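# Screw two taped housing corners tight with a screwdriver

## Task

Take screws from the screw feeder and drive one into the hole at each of the two housing corners marked with red tape, turning each until the motor halts on its own (stopped_at_torque=1), and do not turn or move that screw afterwards. The two unmarked holes must stay empty; any screw tip left in one fails the job. A screw that was pushed in rather than turned must be unscrewed completely and driven again. Once the last screw is done, raise the screwdriver well clear above the screw heads, release, and move away.

## Robot and tools

Robot: one UR3e arm (six joints) carrying a powered screwdriver. There is no gripper. The screwdriver has a hex key inside a thin vacuum sleeve that can hold one screw on the key. A flat block sticks out about 9 cm from the last joint's axis toward the tool's -y side and turns with it, so watch its clearance.

Frames: everything is in the scene frame. Origin is on the table top under the arm base, +z up, +y to the left when looking along +x. Positions are metres. Orientation is a quaternion written w first (qw, qx, qy, qz). The tool point is the tip of the hex key when unloaded; the key points along the tool point's +z axis and can be pushed in up to 12 mm. Reported positions may be slightly off, more so at long reach.

ROW (used by every moving call): 10 plain numbers, one arm only: x, y, z, qw, qx, qy, qz, spindle, torque_limit, sleeve_vacuum. The first seven are an absolute target pose for the tool point in the scene frame. Send the wanted quaternion every time to hold orientation. spindle, torque_limit and sleeve_vacuum are each in [-1, 1]. spindle +1 spins the key clockwise (screwing in) at 500 rpm, -1 the reverse; it ramps up over 0.5 s and keeps running between calls until you send 0. torque_limit maps linearly from 0.3 N m at -1 to 1.2 N m at +1. sleeve_vacuum above 0.01 holds a screw; anything else releases it. torque_limit and vacuum persist until changed.

Tools:
- execute_actions {"actions": [...], "pictures": bool}: the list holds at most one item. Empty list = just read state. {"rows": [[row],...], "steps": n} runs up to 15 control steps of 1/30 s (default 15), one row per step, last row repeated. {"steps": n} without rows waits up to 300 steps counted from the previous result. A refused call does nothing; targets more than 0.6 m from the last reported position along any tool axis are refused.
- move {target: row, speed, stop_force}: straight-line path toward one absolute pose, 0.5 to 10 s long (cut off at 10 s). speed 0.002 to 0.5 m/s (default 0.25), turning capped at twice that in rad/s. Spindle/torque/vacuum in the row are applied at the start. Optional stop_force 5 to 24 N ends the path when the wrist sensor feels that much extra push against the motion for 2 steps; the arm then backs to its pose 2 steps earlier and holds. Use it only with very slow speed for touching down, only on moves that do not rotate, not in the first 0.2 s of a scene, and omit it when leaving a surface. The path ignores obstacles and the arm may lag or overshoot speed.
- wait {seconds 0 to 10}: lets time pass, nothing new sent.
- zoom_image {camera, region [x0,y0,x1,y1]}: enlarges part of the latest image of cam_head_left (896x504), cam_head_right (896x504) or cam_wrist (616x616, fisheye); region up to 504x504 px, origin top-left.
- read_manual {section: "licences"}: licence text only.
- finished_scene {scene}: pass the current scene's number; irreversible, grades the scene. Replying without any tool call ends everything.

Motion: each step the command is clipped to within 100 mm and 16 degrees of the measured pose, then smoothed (about 0.17 s lag); position wins over orientation. After a call the arm continues only to the last clipped pose, so check the result and send the rest. Joint ranges are in the prompt (elbow 0 to 3.142 rad, pan ±3.142, others ±6.283).

Screwing procedure: place the key on the screw axis 2 mm below the top of its head and turn slowly (spindle between -0.2 and 0.2). Negative seats the key without advancing; positive seats and drives. While turning, lower the arm 0.7 mm per turn so it follows the screw. The motor stops by itself at 95 % of the torque limit (head seated or jammed) and stopped_at_torque becomes 1; after that positive spindle is ignored until spindle has stayed at 0 or below for 0.5 s. Loosening does not stop automatically; if turns stops falling, raise torque_limit. End rotating actions with spindle 0.

Result lines: state line with pose, quaternion and velocities; joint positions and torques (drive output, noisy, not a contact gauge); Wrist force/torque on tool axes, pointing from a touched surface back into the arm, offset up to about 3.5 N, noise about 1.4 N, saturating near 30 N, may say no reading at start. Tool fields: turns (cumulative key turns, clockwise positive), stopped_at_torque, screw_detected (1 when sleeve_vacuum_kpa above 30, i.e. a head seals the sleeve). HELD marks steps where the clearance check blocked the row; pose unreachable means that check altered the command. Hand target shows where the controller is heading. move adds a move: line: done, contact (stop_force triggered), held, off_target, moving or fault, plus limits (paced = pose clipped, held = some steps blocked; motion may then jump fast) and distance to target.

Avoid: the arm is stiff, so aiming even slightly past a firm contact can trip a fault. Faults stop the arm for 10 s and discard the rest of the call: any joint reaching its load limit (pan and lift 50.7, elbow 26.3, wrists 8.46 N m, held weight included) or 150 N outside force anywhere on arm or tool. Motors overheat holding loads: warning at 70 °C, brakes at 85 °C. Do not drop screws, slam, hit hard or push hard, and never knock anything off the table; loose objects may be nudged occasionally.

Each tool is called after "Request:" as name(argument=value, ...), one argument or row to a line, values as JSON.

## Session

Request:
execute_actions(
  actions=[],
)

Scene clock: 0.00 s of 6600.00 s.
end_effector_position=(+0.2912, +0.0272, +0.2990) sleeve_vacuum_kpa=0 screw_detected=0 stopped_at_torque=0 turns=0.00 end_effector_quat_wxyz=(-0.087, +0.750, +0.652, -0.064) end_effector_velocity=(-0.000, -0.000, -0.000) end_effector_angular_velocity=(-0.000, +0.000, -0.001)
Joint positions: [-0.576 -1.583  0.669 -0.656 -1.57  -0.577]
Joint velocities: [-0.001 -0.     0.    -0.    -0.     0.   ]
Joint torques (N m, as the arm reports them, + toward a larger angle): no reading
Wrist force (N, on the end effector, along its own x y z axes, offset not removed): no reading
Wrist torque (N m, same axes, about the end effector's origin, offset not removed): no reading
Hand target: +0.291, +0.027, +0.299; -0.087, +0.750, +0.652, -0.064

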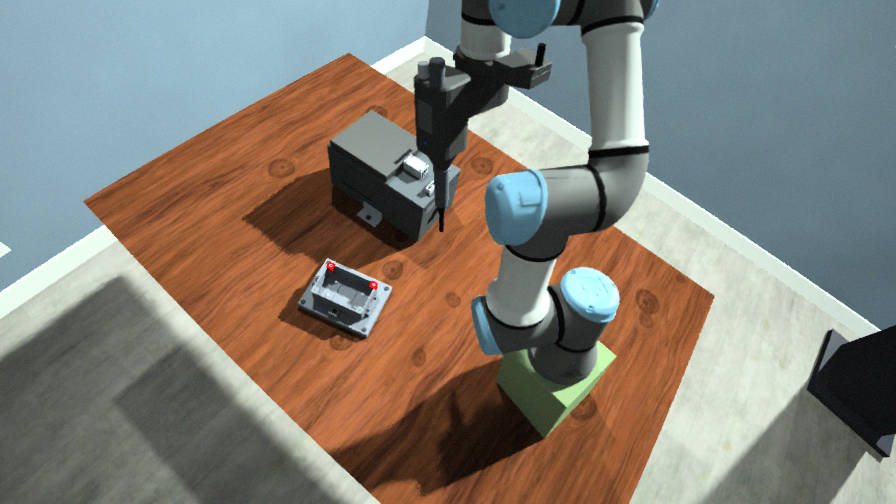

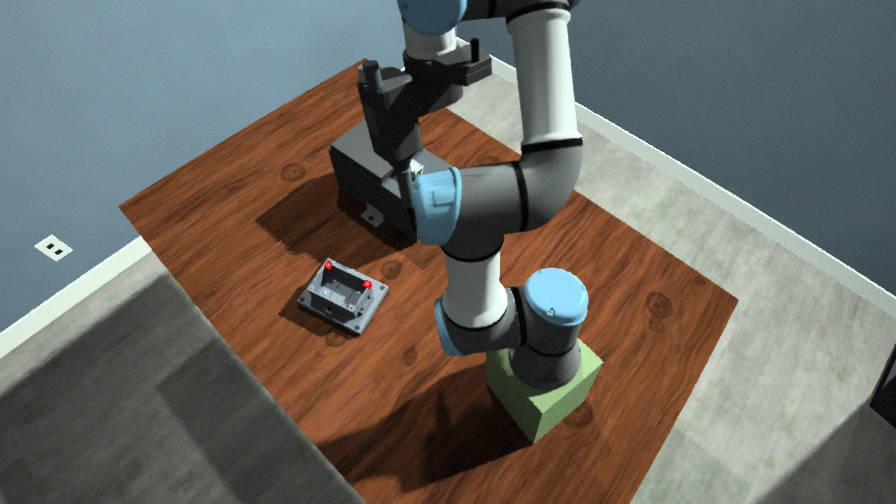

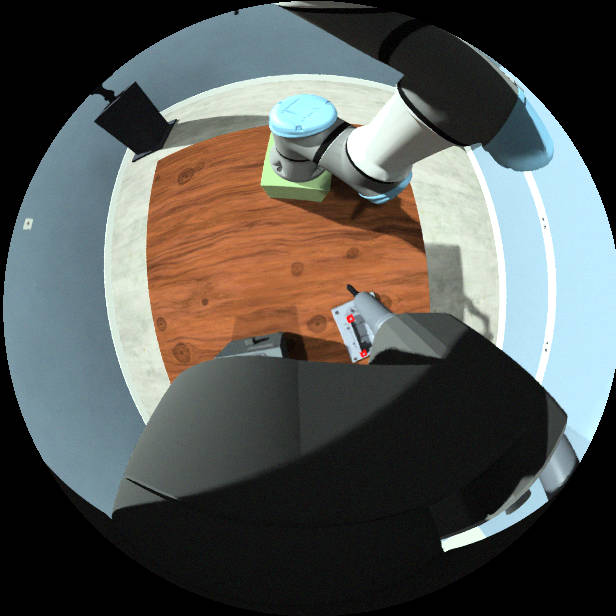

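Request:
zoom_image(
  camera="cam_head_left",
  region=[270, 90, 490, 350],
)

Request:
zoom_image(
  camera="cam_wrist",
  region=[200, 250, 440, 400],
)

Region (270, 90, 490, 350) of cam_head_left's 896x504 image, scaled by 1.938, with more detail than that image has; it fills the left 426 columns of this view, and the rest is white.

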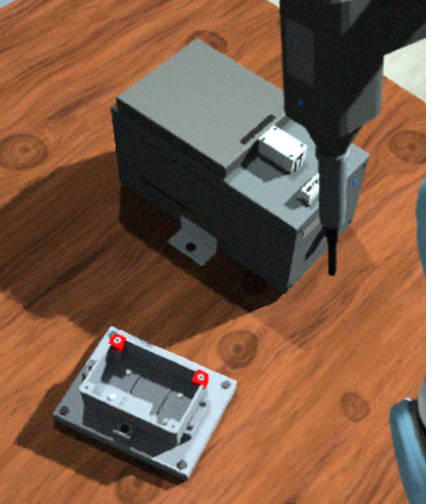

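Region (200, 250, 440, 400) of cam_wrist's 616x616 image, scaled by 2.100, with more detail than that image has; it fills the top 315 rows of this view, and the rest is white.

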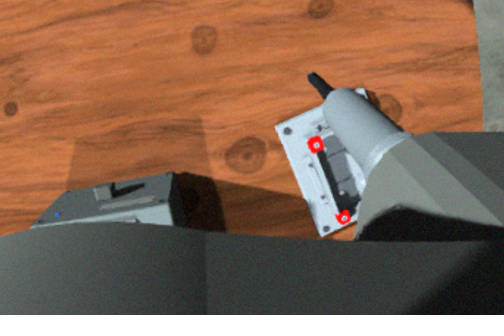

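Request:
move(
  target=[0.40, 0.06, 0.22, 0, 0.7071, 0.7071, 0, 0, 0, 0],
)

Scene clock: 21.27 s of 6600.00 s.
end_effector_position=(+0.3998, +0.0599, +0.2200) sleeve_vacuum_kpa=0 screw_detected=0 stopped_at_torque=0 turns=0.00 end_effector_quat_wxyz=(-0.000, +0.707, +0.707, -0.001) end_effector_velocity=(+0.001, -0.000, -0.001) end_effector_angular_velocity=(-0.002, -0.013, -0.004)
Joint positions: [-0.289 -1.591  1.155 -1.345 -1.527 -0.424]
Joint velocities: [-0.004 -0.02   0.034 -0.026  0.005 -0.   ]
Joint torques (N m, as the arm reports them, + toward a larger angle): [ -1.25 -18.18 -10.5   -3.13   1.48  -0.93]
Wrist force (N, on the end effector, along its own x y z axes, offset not removed): [1.1 1.5 -0.4]
Wrist torque (N m, same axes, about the end effector's origin, offset not removed): [0.42 -0.33 -0.15]
Hand target: +0.400, +0.060, +0.220; +0.000, +0.707, +0.707, -0.000
Off the commanded pose: 0.000 m, 0 deg.
After step 90, 17.10 s passed at rest.
move: done

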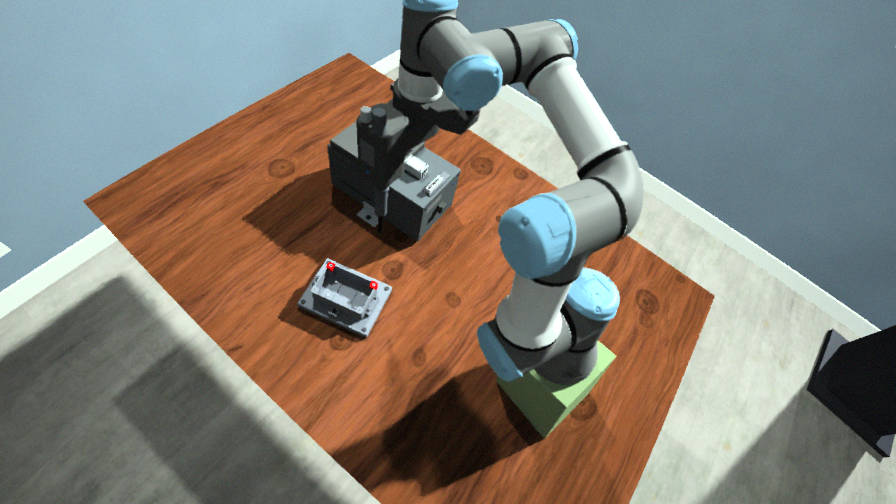

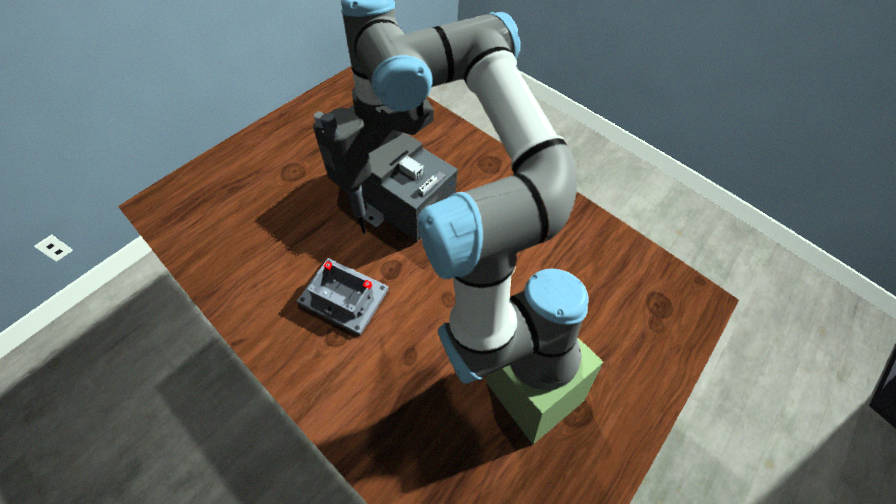

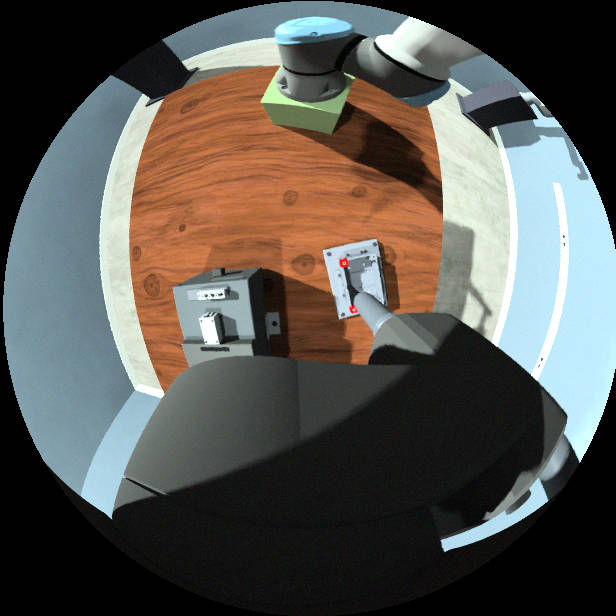

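Request:
zoom_image(
  camera="cam_wrist",
  region=[160, 220, 410, 370],
)

Request:
zoom_image(
  camera="cam_head_left",
  region=[390, 140, 470, 210],
)

Region (160, 220, 410, 370) of cam_wrist's 616x616 image, scaled by 2.016, with more detail than that image has; it fills the top 302 rows of this view, and the rest is white.

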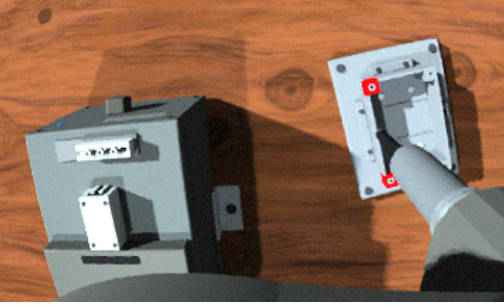

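Region (390, 140, 470, 210) of cam_head_left's 896x504 image, scaled by 6.300, with more detail than that image has; it fills the top 441 rows of this view, and the rest is white.

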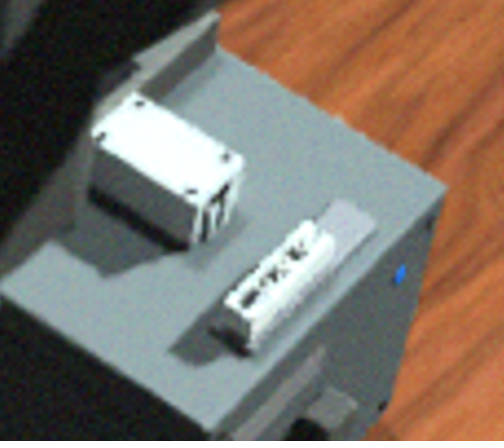

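Request:
move(
  target=[0.44, -0.15, 0.20, 0, 1, 0, 0, 0, 0, 0],
  speed=0.4,
)

Scene clock: 36.73 s of 6600.00 s.
end_effector_position=(+0.4402, -0.1497, +0.1999) sleeve_vacuum_kpa=0 screw_detected=0 stopped_at_torque=0 turns=0.00 end_effector_quat_wxyz=(-0.000, +1.000, +0.000, +0.000) end_effector_velocity=(+0.001, -0.002, +0.000) end_effector_angular_velocity=(-0.002, +0.004, -0.010)
Joint positions: [-0.759 -1.636  1.287 -1.391 -1.435  0.682]
Joint velocities: [ 0.006  0.009 -0.013  0.004 -0.006  0.016]
Joint torques (N m, as the arm reports them, + toward a larger angle): [  3.72 -12.3  -15.19  -2.     0.07   0.94]
Wrist force (N, on the end effector, along its own x y z axes, offset not removed): [1.5 0.3 0.0]
Wrist torque (N m, same axes, about the end effector's origin, offset not removed): [0.17 -0.36 -0.12]
Hand target: +0.440, -0.150, +0.200; -0.000, +1.000, -0.000, +0.000
Off the commanded pose: 0.000 m, 0 deg.
After step 90, 9.97 s passed at rest.
move: done

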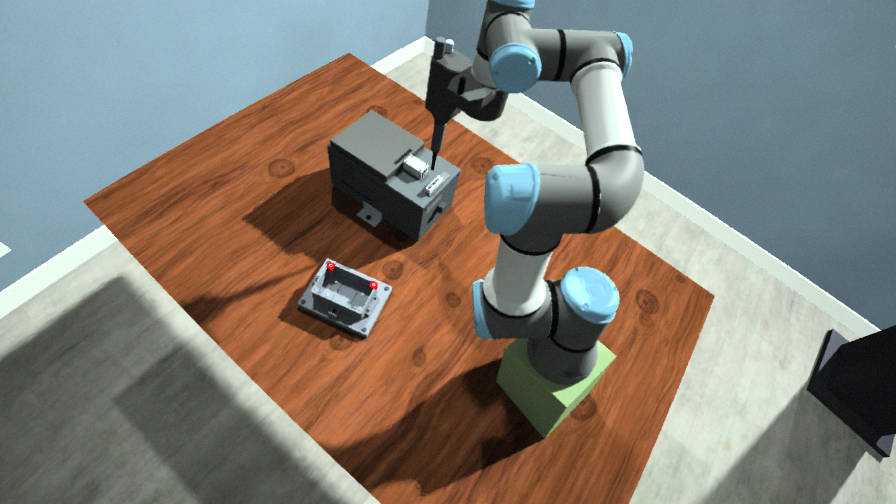

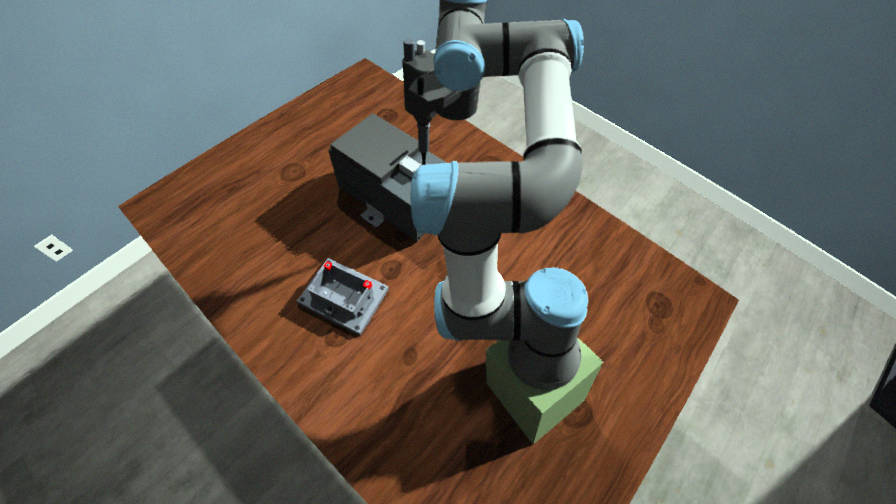

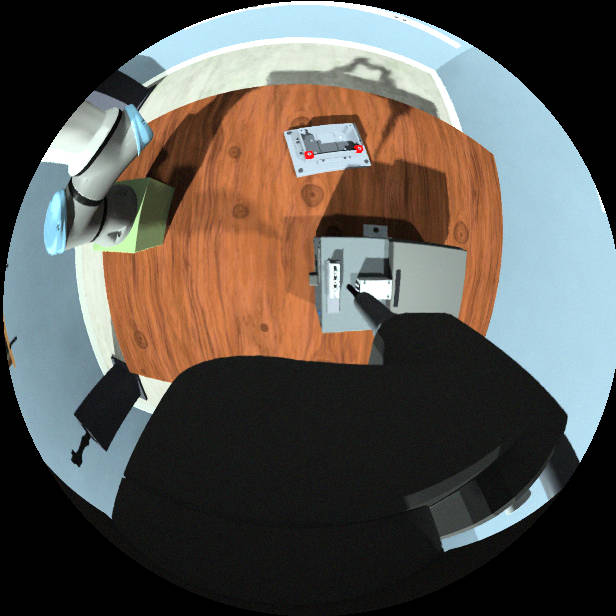

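Request:
zoom_image(
  camera="cam_wrist",
  region=[300, 230, 400, 330],
)

Request:
zoom_image(
  camera="cam_head_left",
  region=[395, 140, 465, 210],
)

Region (300, 230, 400, 330) of cam_wrist's 616x616 image, scaled by 5.040, with more detail than that image has.

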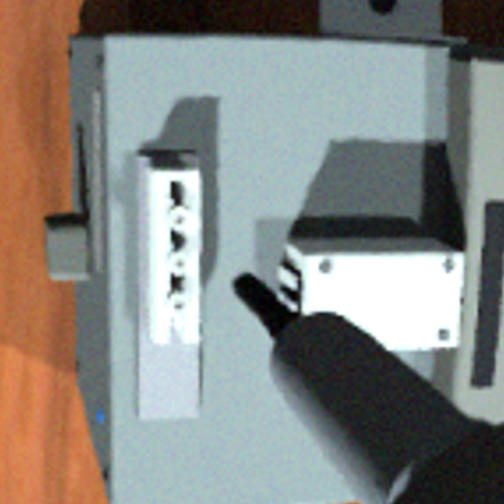

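Region (395, 140, 465, 210) of cam_head_left's 896x504 image, scaled by 7.200, with more detail than that image has.

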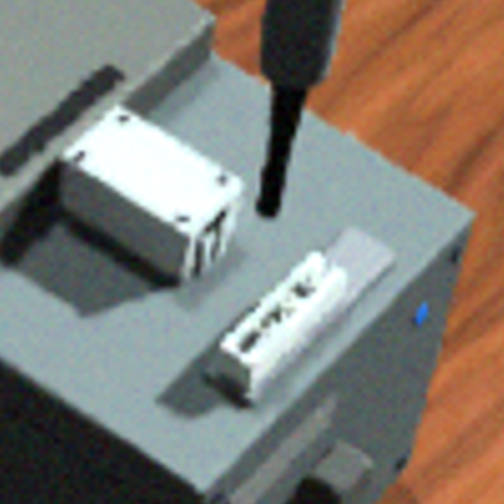

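Request:
move(
  target=[0.437, -0.147, 0.168, 0, 1, 0, 0, 0, 0, 0],
  speed=0.1,
)

Request:
zoom_image(
  camera="cam_wrist",
  region=[315, 255, 375, 315],
)

Request:
zoom_image(
  camera="cam_head_left",
  region=[395, 140, 465, 210],
)

Scene clock: 45.80 s of 6600.00 s.
end_effector_position=(+0.4370, -0.1470, +0.1681) sleeve_vacuum_kpa=0 screw_detected=0 stopped_at_torque=0 turns=0.00 end_effector_quat_wxyz=(-0.000, +1.000, +0.000, -0.000) end_effector_velocity=(+0.000, +0.000, -0.002) end_effector_angular_velocity=(-0.000, -0.003, -0.001)
Joint positions: [-0.745 -1.659  1.463 -1.546 -1.438  0.697]
Joint velocities: [-0.001 -0.004  0.014 -0.012  0.002  0.001]
Joint torques (N m, as the arm reports them, + toward a larger angle): [  2.65 -17.3  -11.35  -4.03   1.43   1.  ]
Wrist force (N, on the end effector, along its own x y z axes, offset not removed): [0.2 0.0 -0.9]
Wrist torque (N m, same axes, about the end effector's origin, offset not removed): [0.04 -0.12 -0.03]
Hand target: +0.437, -0.147, +0.168; -0.000, +1.000, +0.000, -0.000
Off the commanded pose: 0.000 m, 0 deg.
After step 90, 5.20 s passed at rest.
move: done

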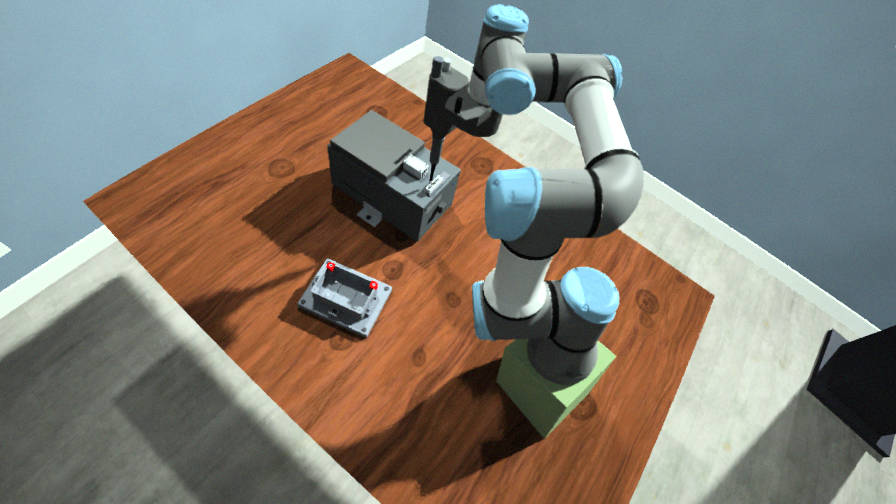

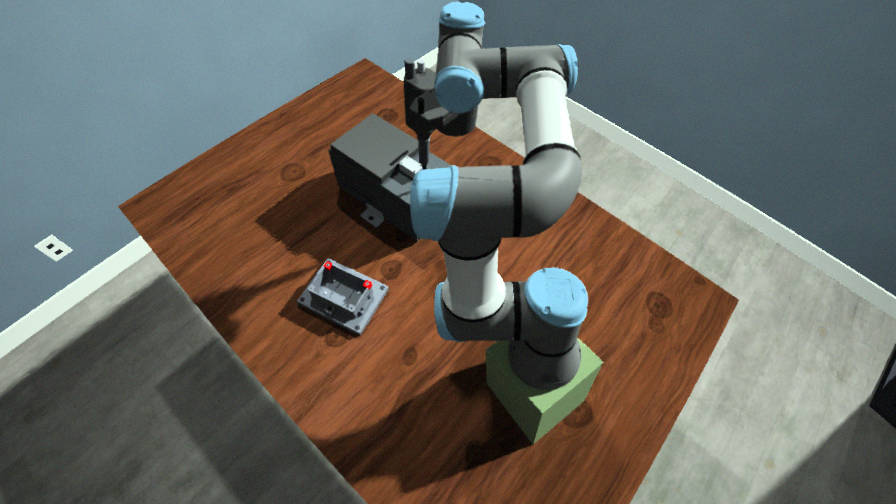

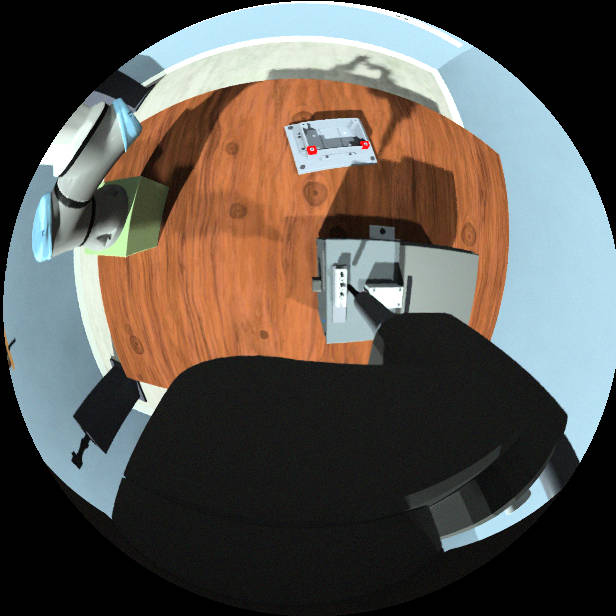

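Region (315, 255, 375, 315) of cam_wrist's 616x616 image, scaled by 8.400, with more detail than that image has.

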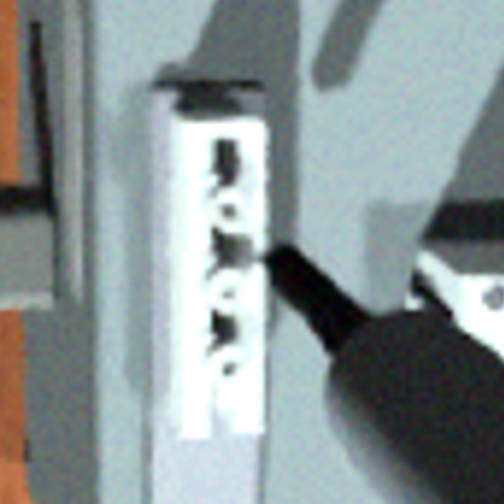

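Region (395, 140, 465, 210) of cam_head_left's 896x504 image, scaled by 7.200, with more detail than that image has.

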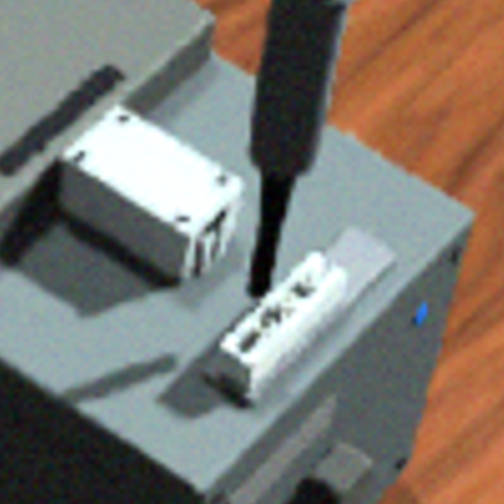

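Request:
move(
  target=[0.437, -0.147, 0.158, 0, 1, 0, 0, 0, 0, 0],
  speed=0.05,
)

Request:
zoom_image(
  camera="cam_wrist",
  region=[325, 265, 365, 305],
)

Request:
zoom_image(
  camera="cam_head_left",
  region=[415, 165, 455, 205],
)

Scene clock: 56.77 s of 6600.00 s.
end_effector_position=(+0.4370, -0.1470, +0.1581) sleeve_vacuum_kpa=0 screw_detected=0 stopped_at_torque=0 turns=0.00 end_effector_quat_wxyz=(-0.000, +1.000, +0.000, -0.000) end_effector_velocity=(+0.000, +0.000, -0.001) end_effector_angular_velocity=(-0.000, -0.000, +0.001)
Joint positions: [-0.74  -1.657  1.508 -1.594 -1.439  0.702]
Joint velocities: [ 0.001 -0.     0.007 -0.008 -0.     0.   ]
Joint torques (N m, as the arm reports them, + toward a larger angle): [  3.08 -10.99  -9.94  -3.73  -0.25   1.11]
Wrist force (N, on the end effector, along its own x y z axes, offset not removed): [1.2 -1.0 -7.1]
Wrist torque (N m, same axes, about the end effector's origin, offset not removed): [-0.03 -0.70 -0.06]
Hand target: +0.437, -0.147, +0.158; -0.000, +1.000, +0.000, -0.000
Off the commanded pose: 0.000 m, 0 deg.
After step 90, 7.20 s passed at rest.
move: done

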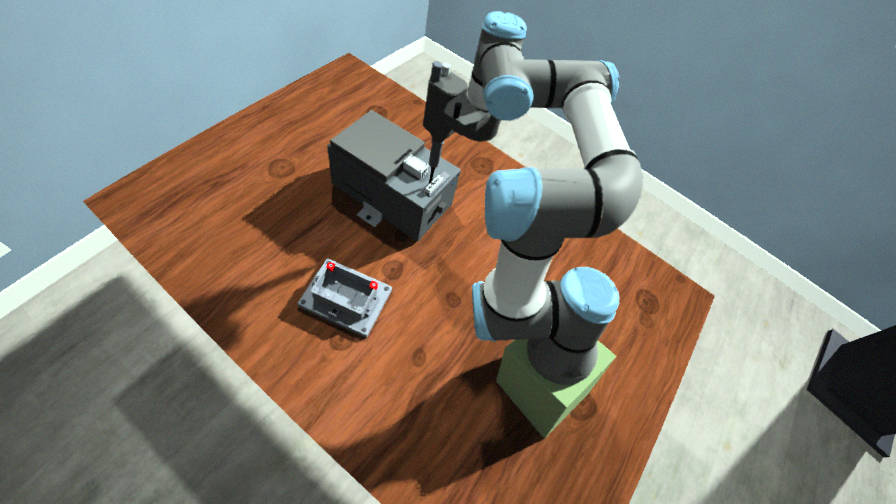

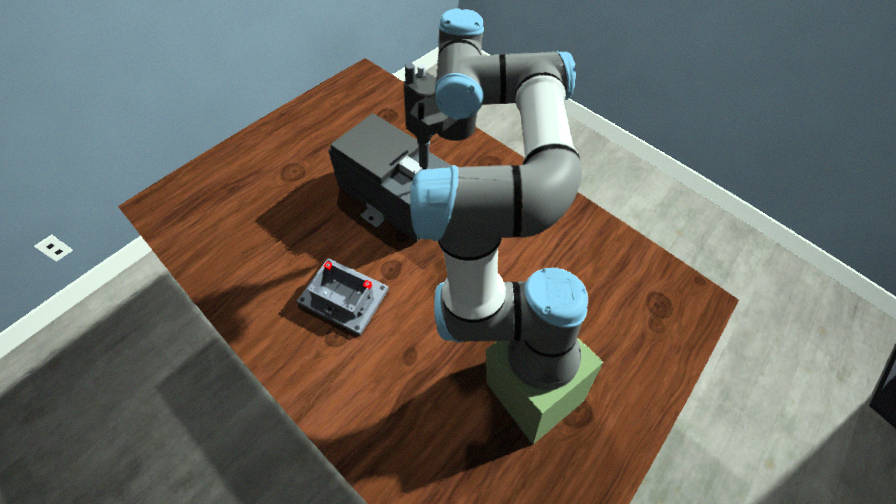

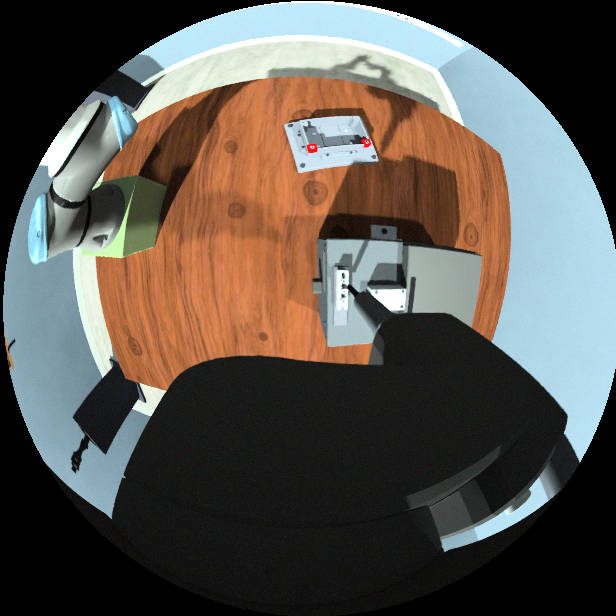

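Region (325, 265, 365, 305) of cam_wrist's 616x616 image, scaled by 12.600, with more detail than that image has.

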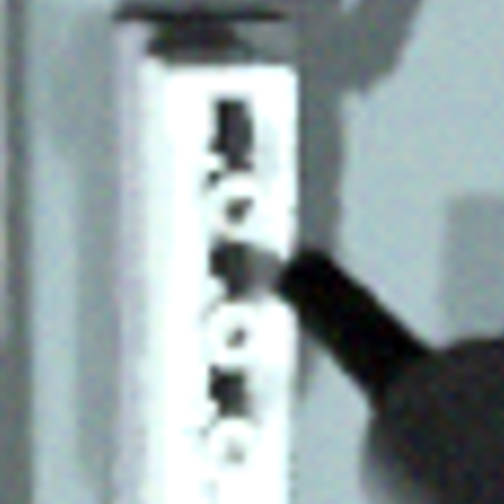

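Region (415, 165, 455, 205) of cam_head_left's 896x504 image, scaled by 12.600, with more detail than that image has.

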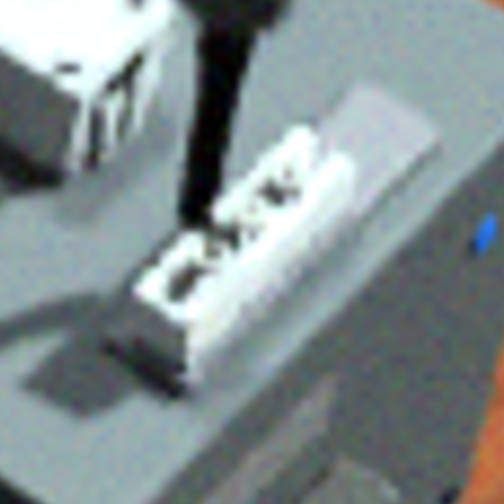

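Request:
execute_actions(
  actions=[
    {"rows": [[0.437,-0.147,0.161,0,1,0,0,0,0,0],[0.437,-0.147,0.164,0,1,0,0,0,0,0],[0.437,-0.147,0.167,0,1,0,0,0,0,0],[0.437,-0.147,0.168,0,1,0,0,0,0,0],[0.436,-0.146,0.168,0,1,0,0,0,0,0],[0.434,-0.144,0.168,0,1,0,0,0,0,0],[0.432,-0.142,0.168,0,1,0,0,0,0,0],[0.430,-0.140,0.168,0,1,0,0,0,0,0],[0.429,-0.139,0.168,0,1,0,0,0,0,0]], "steps": 15},
  ],
  pictures=false,
)

Request:
execute_actions(
  actions=[],
)

Request:
zoom_image(
  camera="cam_wrist",
  region=[325, 265, 365, 305],
)

Request:
zoom_image(
  camera="cam_head_left",
  region=[415, 165, 455, 205],
)

Scene clock: 63.93 s of 6600.00 s.
end_effector_position=(+0.4297, -0.1397, +0.1678) sleeve_vacuum_kpa=0 screw_detected=0 stopped_at_torque=0 turns=0.00 end_effector_quat_wxyz=(+0.000, +1.000, +0.000, -0.000) end_effector_velocity=(-0.006, +0.005, +0.003) end_effector_angular_velocity=(-0.005, -0.006, -0.000)
Joint positions: [-0.748 -1.703  1.512 -1.55  -1.438  0.694]
Joint velocities: [-0.008 -0.049  0.041  0.002  0.002 -0.007]
Joint torques (N m, as the arm reports them, + toward a larger angle): [ -1.74 -15.36 -10.26  -1.16   1.53  -1.28]
Wrist force (N, on the end effector, along its own x y z axes, offset not removed): [1.5 1.9 -1.4]
Wrist torque (N m, same axes, about the end effector's origin, offset not removed): [0.14 -0.27 -0.01]
Hand target: +0.429, -0.139, +0.168; -0.000, +1.000, +0.000, -0.000
Off the commanded pose: 0.001 m, 0 deg.
Steps of this call (steps 1 to 90: nothing new was sent; then 3.67 s passed at rest; steps 91 to 105: all 15 steps of this action). Readings (end_effector_position | what the end effector reports):
91: (+0.4370, -0.1470, +0.1580) | sleeve_vacuum_kpa=0 screw_detected=0 stopped_at_torque=0 turns=0.00
92: (+0.4370, -0.1470, +0.1583) | sleeve_vacuum_kpa=0 screw_detected=0 stopped_at_torque=0 turns=0.00
94: (+0.4368, -0.1469, +0.1608) | sleeve_vacuum_kpa=0 screw_detected=0 stopped_at_torque=0 turns=0.00
98: (+0.4355, -0.1455, +0.1662) | sleeve_vacuum_kpa=0 screw_detected=0 stopped_at_torque=0 turns=0.00
105: the state above

Scene clock: 63.93 s of 6600.00 s.
end_effector_position=(+0.4297, -0.1397, +0.1678) sleeve_vacuum_kpa=0 screw_detected=0 stopped_at_torque=0 turns=0.00 end_effector_quat_wxyz=(+0.000, +1.000, +0.000, -0.000) end_effector_velocity=(-0.006, +0.005, +0.003) end_effector_angular_velocity=(-0.005, -0.006, -0.000)
Joint positions: [-0.748 -1.703  1.512 -1.55  -1.438  0.694]
Joint velocities: [-0.008 -0.049  0.041  0.002  0.002 -0.007]
Joint torques (N m, as the arm reports them, + toward a larger angle): [ -1.74 -15.36 -10.26  -1.16   1.53  -1.28]
Wrist force (N, on the end effector, along its own x y z axes, offset not removed): [1.5 1.9 -1.4]
Wrist torque (N m, same axes, about the end effector's origin, offset not removed): [0.14 -0.27 -0.01]
Hand target: +0.429, -0.139, +0.168; -0.000, +1.000, +0.000, -0.000
Off the commanded pose: 0.001 m, 0 deg.

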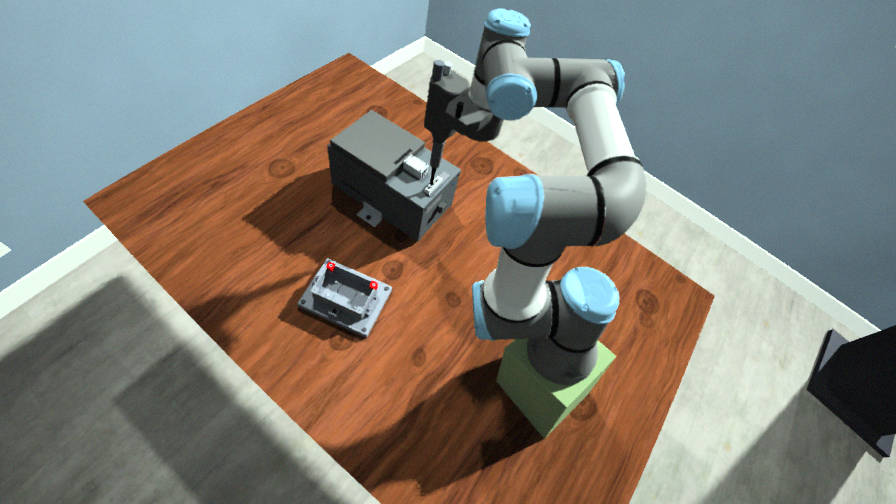

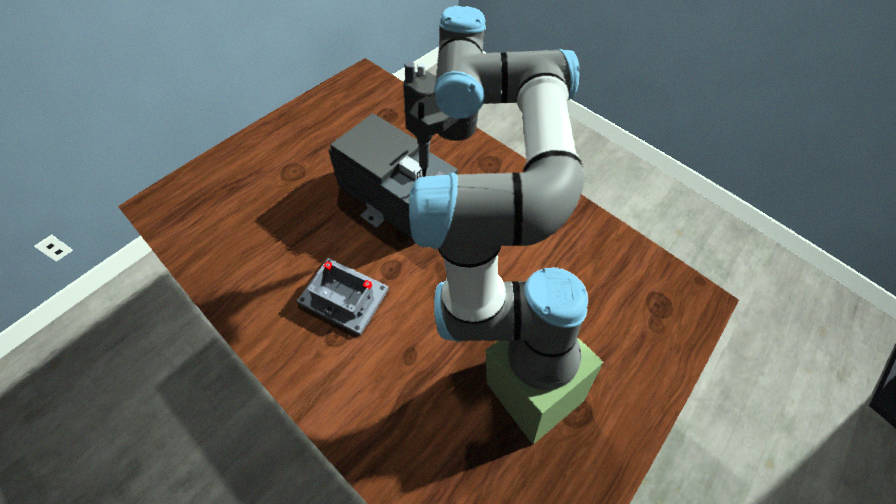

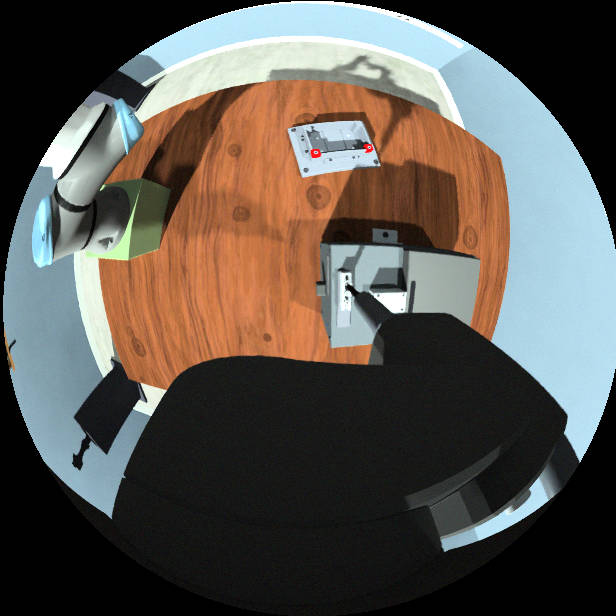

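Region (325, 265, 365, 305) of cam_wrist's 616x616 image, scaled by 12.600, with more detail than that image has.

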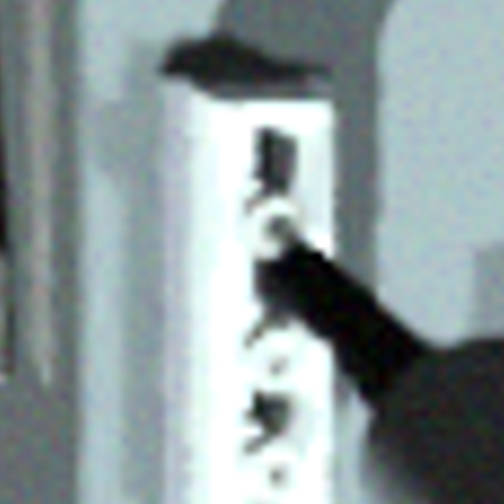

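Region (415, 165, 455, 205) of cam_head_left's 896x504 image, scaled by 12.600, with more detail than that image has.

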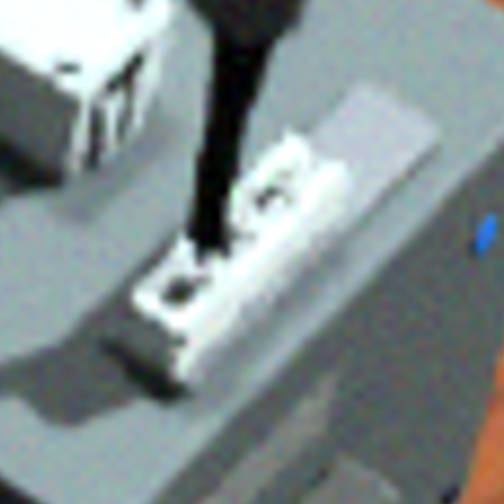

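Request:
execute_actions(
  actions=[
    {"steps": 5},
  ],
)

Request:
zoom_image(
  camera="cam_wrist",
  region=[325, 265, 365, 305],
)

Request:
zoom_image(
  camera="cam_head_left",
  region=[415, 165, 455, 205],
)

Scene clock: 67.80 s of 6600.00 s.
end_effector_position=(+0.4290, -0.1390, +0.1680) sleeve_vacuum_kpa=0 screw_detected=0 stopped_at_torque=0 turns=0.00 end_effector_quat_wxyz=(-0.000, +1.000, -0.000, -0.000) end_effector_velocity=(-0.000, +0.000, -0.000) end_effector_angular_velocity=(+0.000, +0.001, +0.000)
Joint positions: [-0.749 -1.708  1.516 -1.55  -1.438  0.693]
Joint velocities: [ 0.001 -0.     0.001  0.    -0.001  0.001]
Joint torques (N m, as the arm reports them, + toward a larger angle): [  1.27 -15.24  -8.76   0.32   1.47  -1.5 ]
Wrist force (N, on the end effector, along its own x y z axes, offset not removed): [3.9 4.2 -1.9]
Wrist torque (N m, same axes, about the end effector's origin, offset not removed): [-0.13 -0.09 -0.09]
Hand target: +0.429, -0.139, +0.168; -0.000, +1.000, +0.000, -0.000
Off the commanded pose: 0.000 m, 0 deg.
Steps of this call (steps 1 to 90: nothing new was sent; then 0.87 s passed at rest). Readings (end_effector_position | what the end effector reports):
1: (+0.4295, -0.1395, +0.1679) | sleeve_vacuum_kpa=0 screw_detected=0 stopped_at_torque=0 turns=0.00
2: (+0.4294, -0.1394, +0.1680) | sleeve_vacuum_kpa=0 screw_detected=0 stopped_at_torque=0 turns=0.00
4: (+0.4292, -0.1392, +0.1680) | sleeve_vacuum_kpa=0 screw_detected=0 stopped_at_torque=0 turns=0.00
8: (+0.4291, -0.1391, +0.1680) | sleeve_vacuum_kpa=0 screw_detected=0 stopped_at_torque=0 turns=0.00
90: the state above

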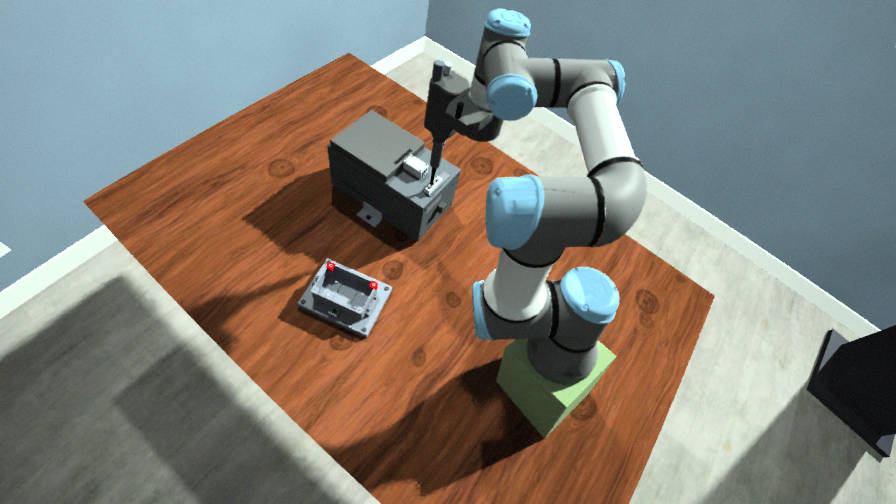

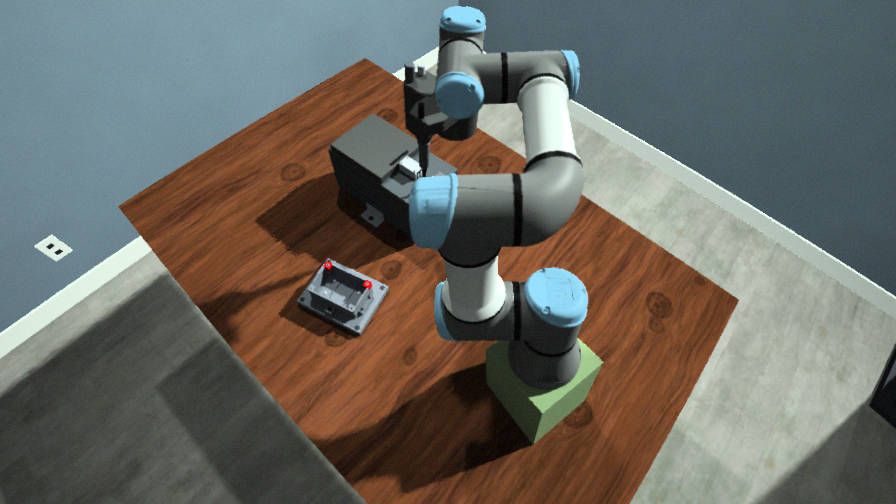

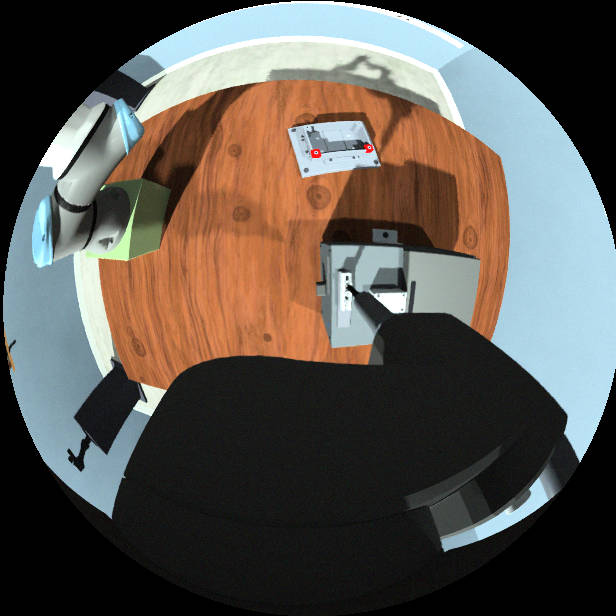

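Region (325, 265, 365, 305) of cam_wrist's 616x616 image, scaled by 12.600, with more detail than that image has.

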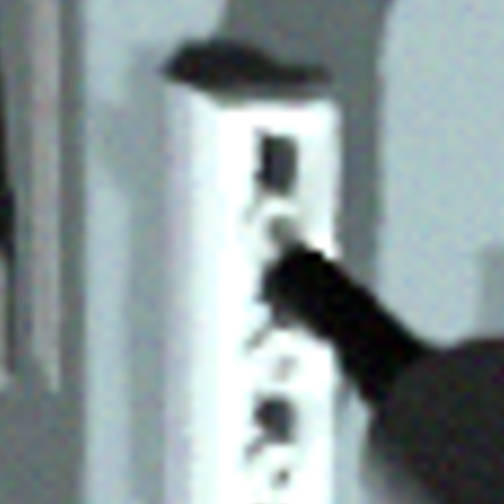

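Region (415, 165, 455, 205) of cam_head_left's 896x504 image, scaled by 12.600, with more detail than that image has.

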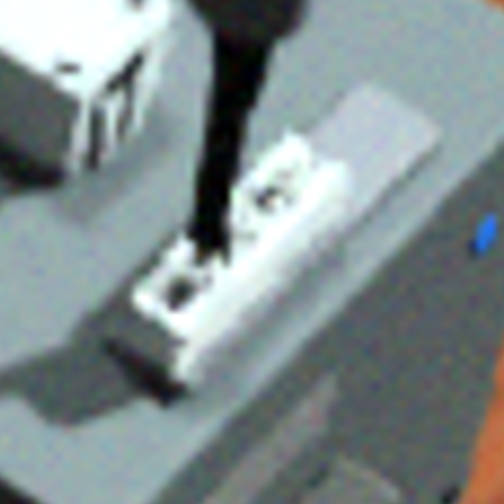

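Request:
move(
  target=[0.429, -0.139, 0.176, 0, 1, 0, 0, 0, 0, 0],
  speed=0.03,
)

Request:
zoom_image(
  camera="cam_wrist",
  region=[325, 265, 365, 305],
)

Request:
zoom_image(
  camera="cam_head_left",
  region=[415, 165, 455, 205],
)

Scene clock: 77.53 s of 6600.00 s.
end_effector_position=(+0.4290, -0.1390, +0.1759) sleeve_vacuum_kpa=0 screw_detected=0 stopped_at_torque=0 turns=0.00 end_effector_quat_wxyz=(+0.000, +1.000, +0.000, +0.000) end_effector_velocity=(-0.000, +0.000, +0.001) end_effector_angular_velocity=(+0.002, +0.001, -0.001)
Joint positions: [-0.753 -1.709  1.48  -1.512 -1.437  0.689]
Joint velocities: [-0.001  0.002 -0.009  0.01   0.001 -0.   ]
Joint torques (N m, as the arm reports them, + toward a larger angle): [ -2.57 -11.65 -15.18  -2.     1.41  -1.13]
Wrist force (N, on the end effector, along its own x y z axes, offset not removed): [-0.1 0.4 -1.6]
Wrist torque (N m, same axes, about the end effector's origin, offset not removed): [0.02 -0.04 -0.08]
Hand target: +0.429, -0.139, +0.176; +0.000, +1.000, -0.000, +0.000
Off the commanded pose: 0.000 m, 0 deg.
After step 90, 6.00 s passed at rest.
move: done

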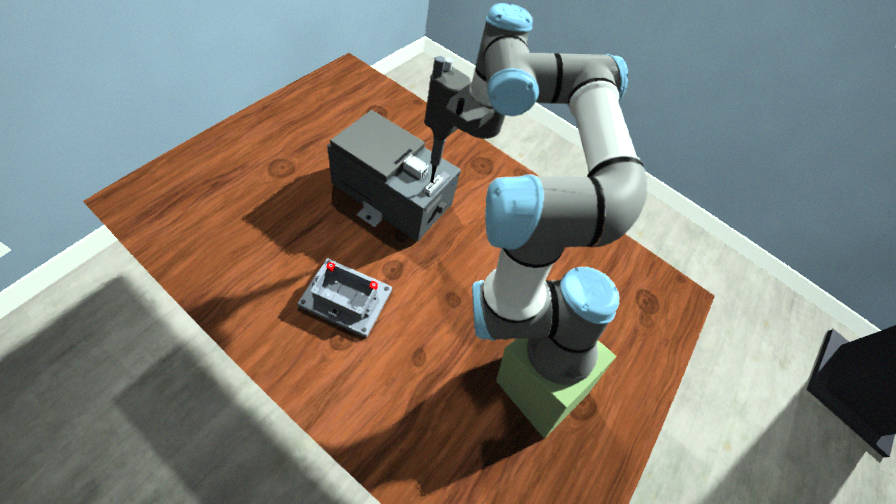

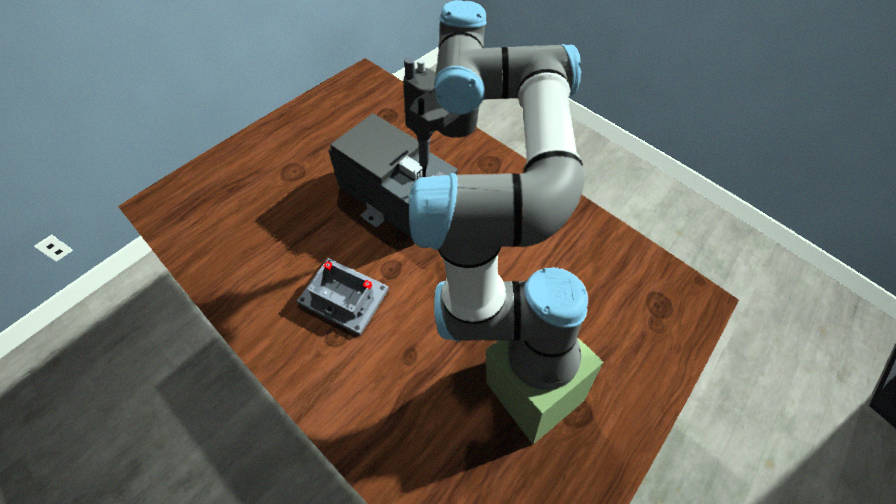

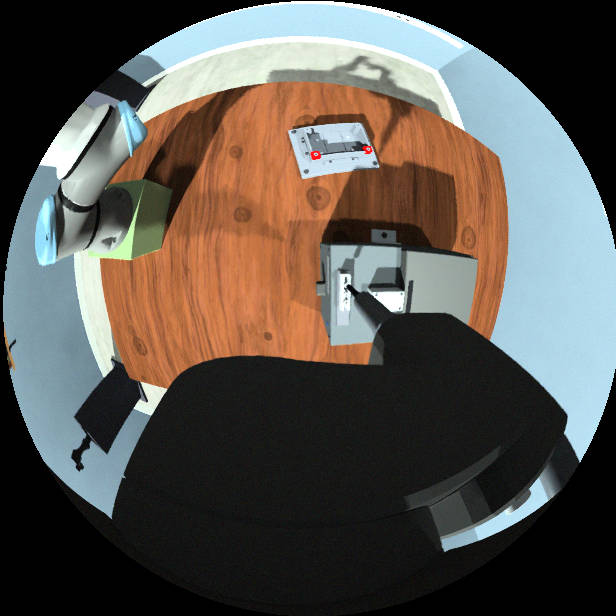

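Region (325, 265, 365, 305) of cam_wrist's 616x616 image, scaled by 12.600, with more detail than that image has.

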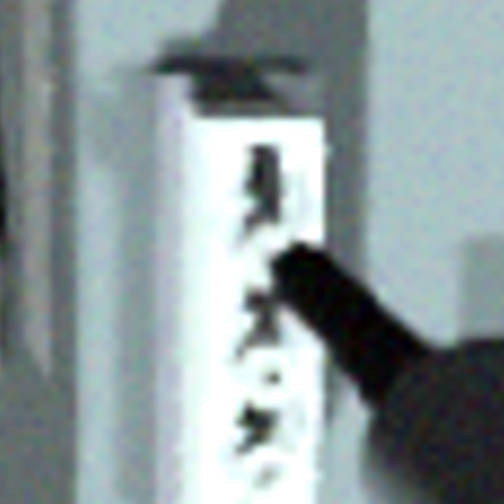

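Region (415, 165, 455, 205) of cam_head_left's 896x504 image, scaled by 12.600, with more detail than that image has.

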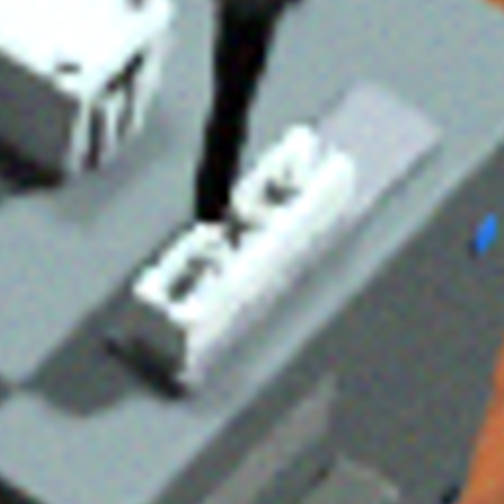

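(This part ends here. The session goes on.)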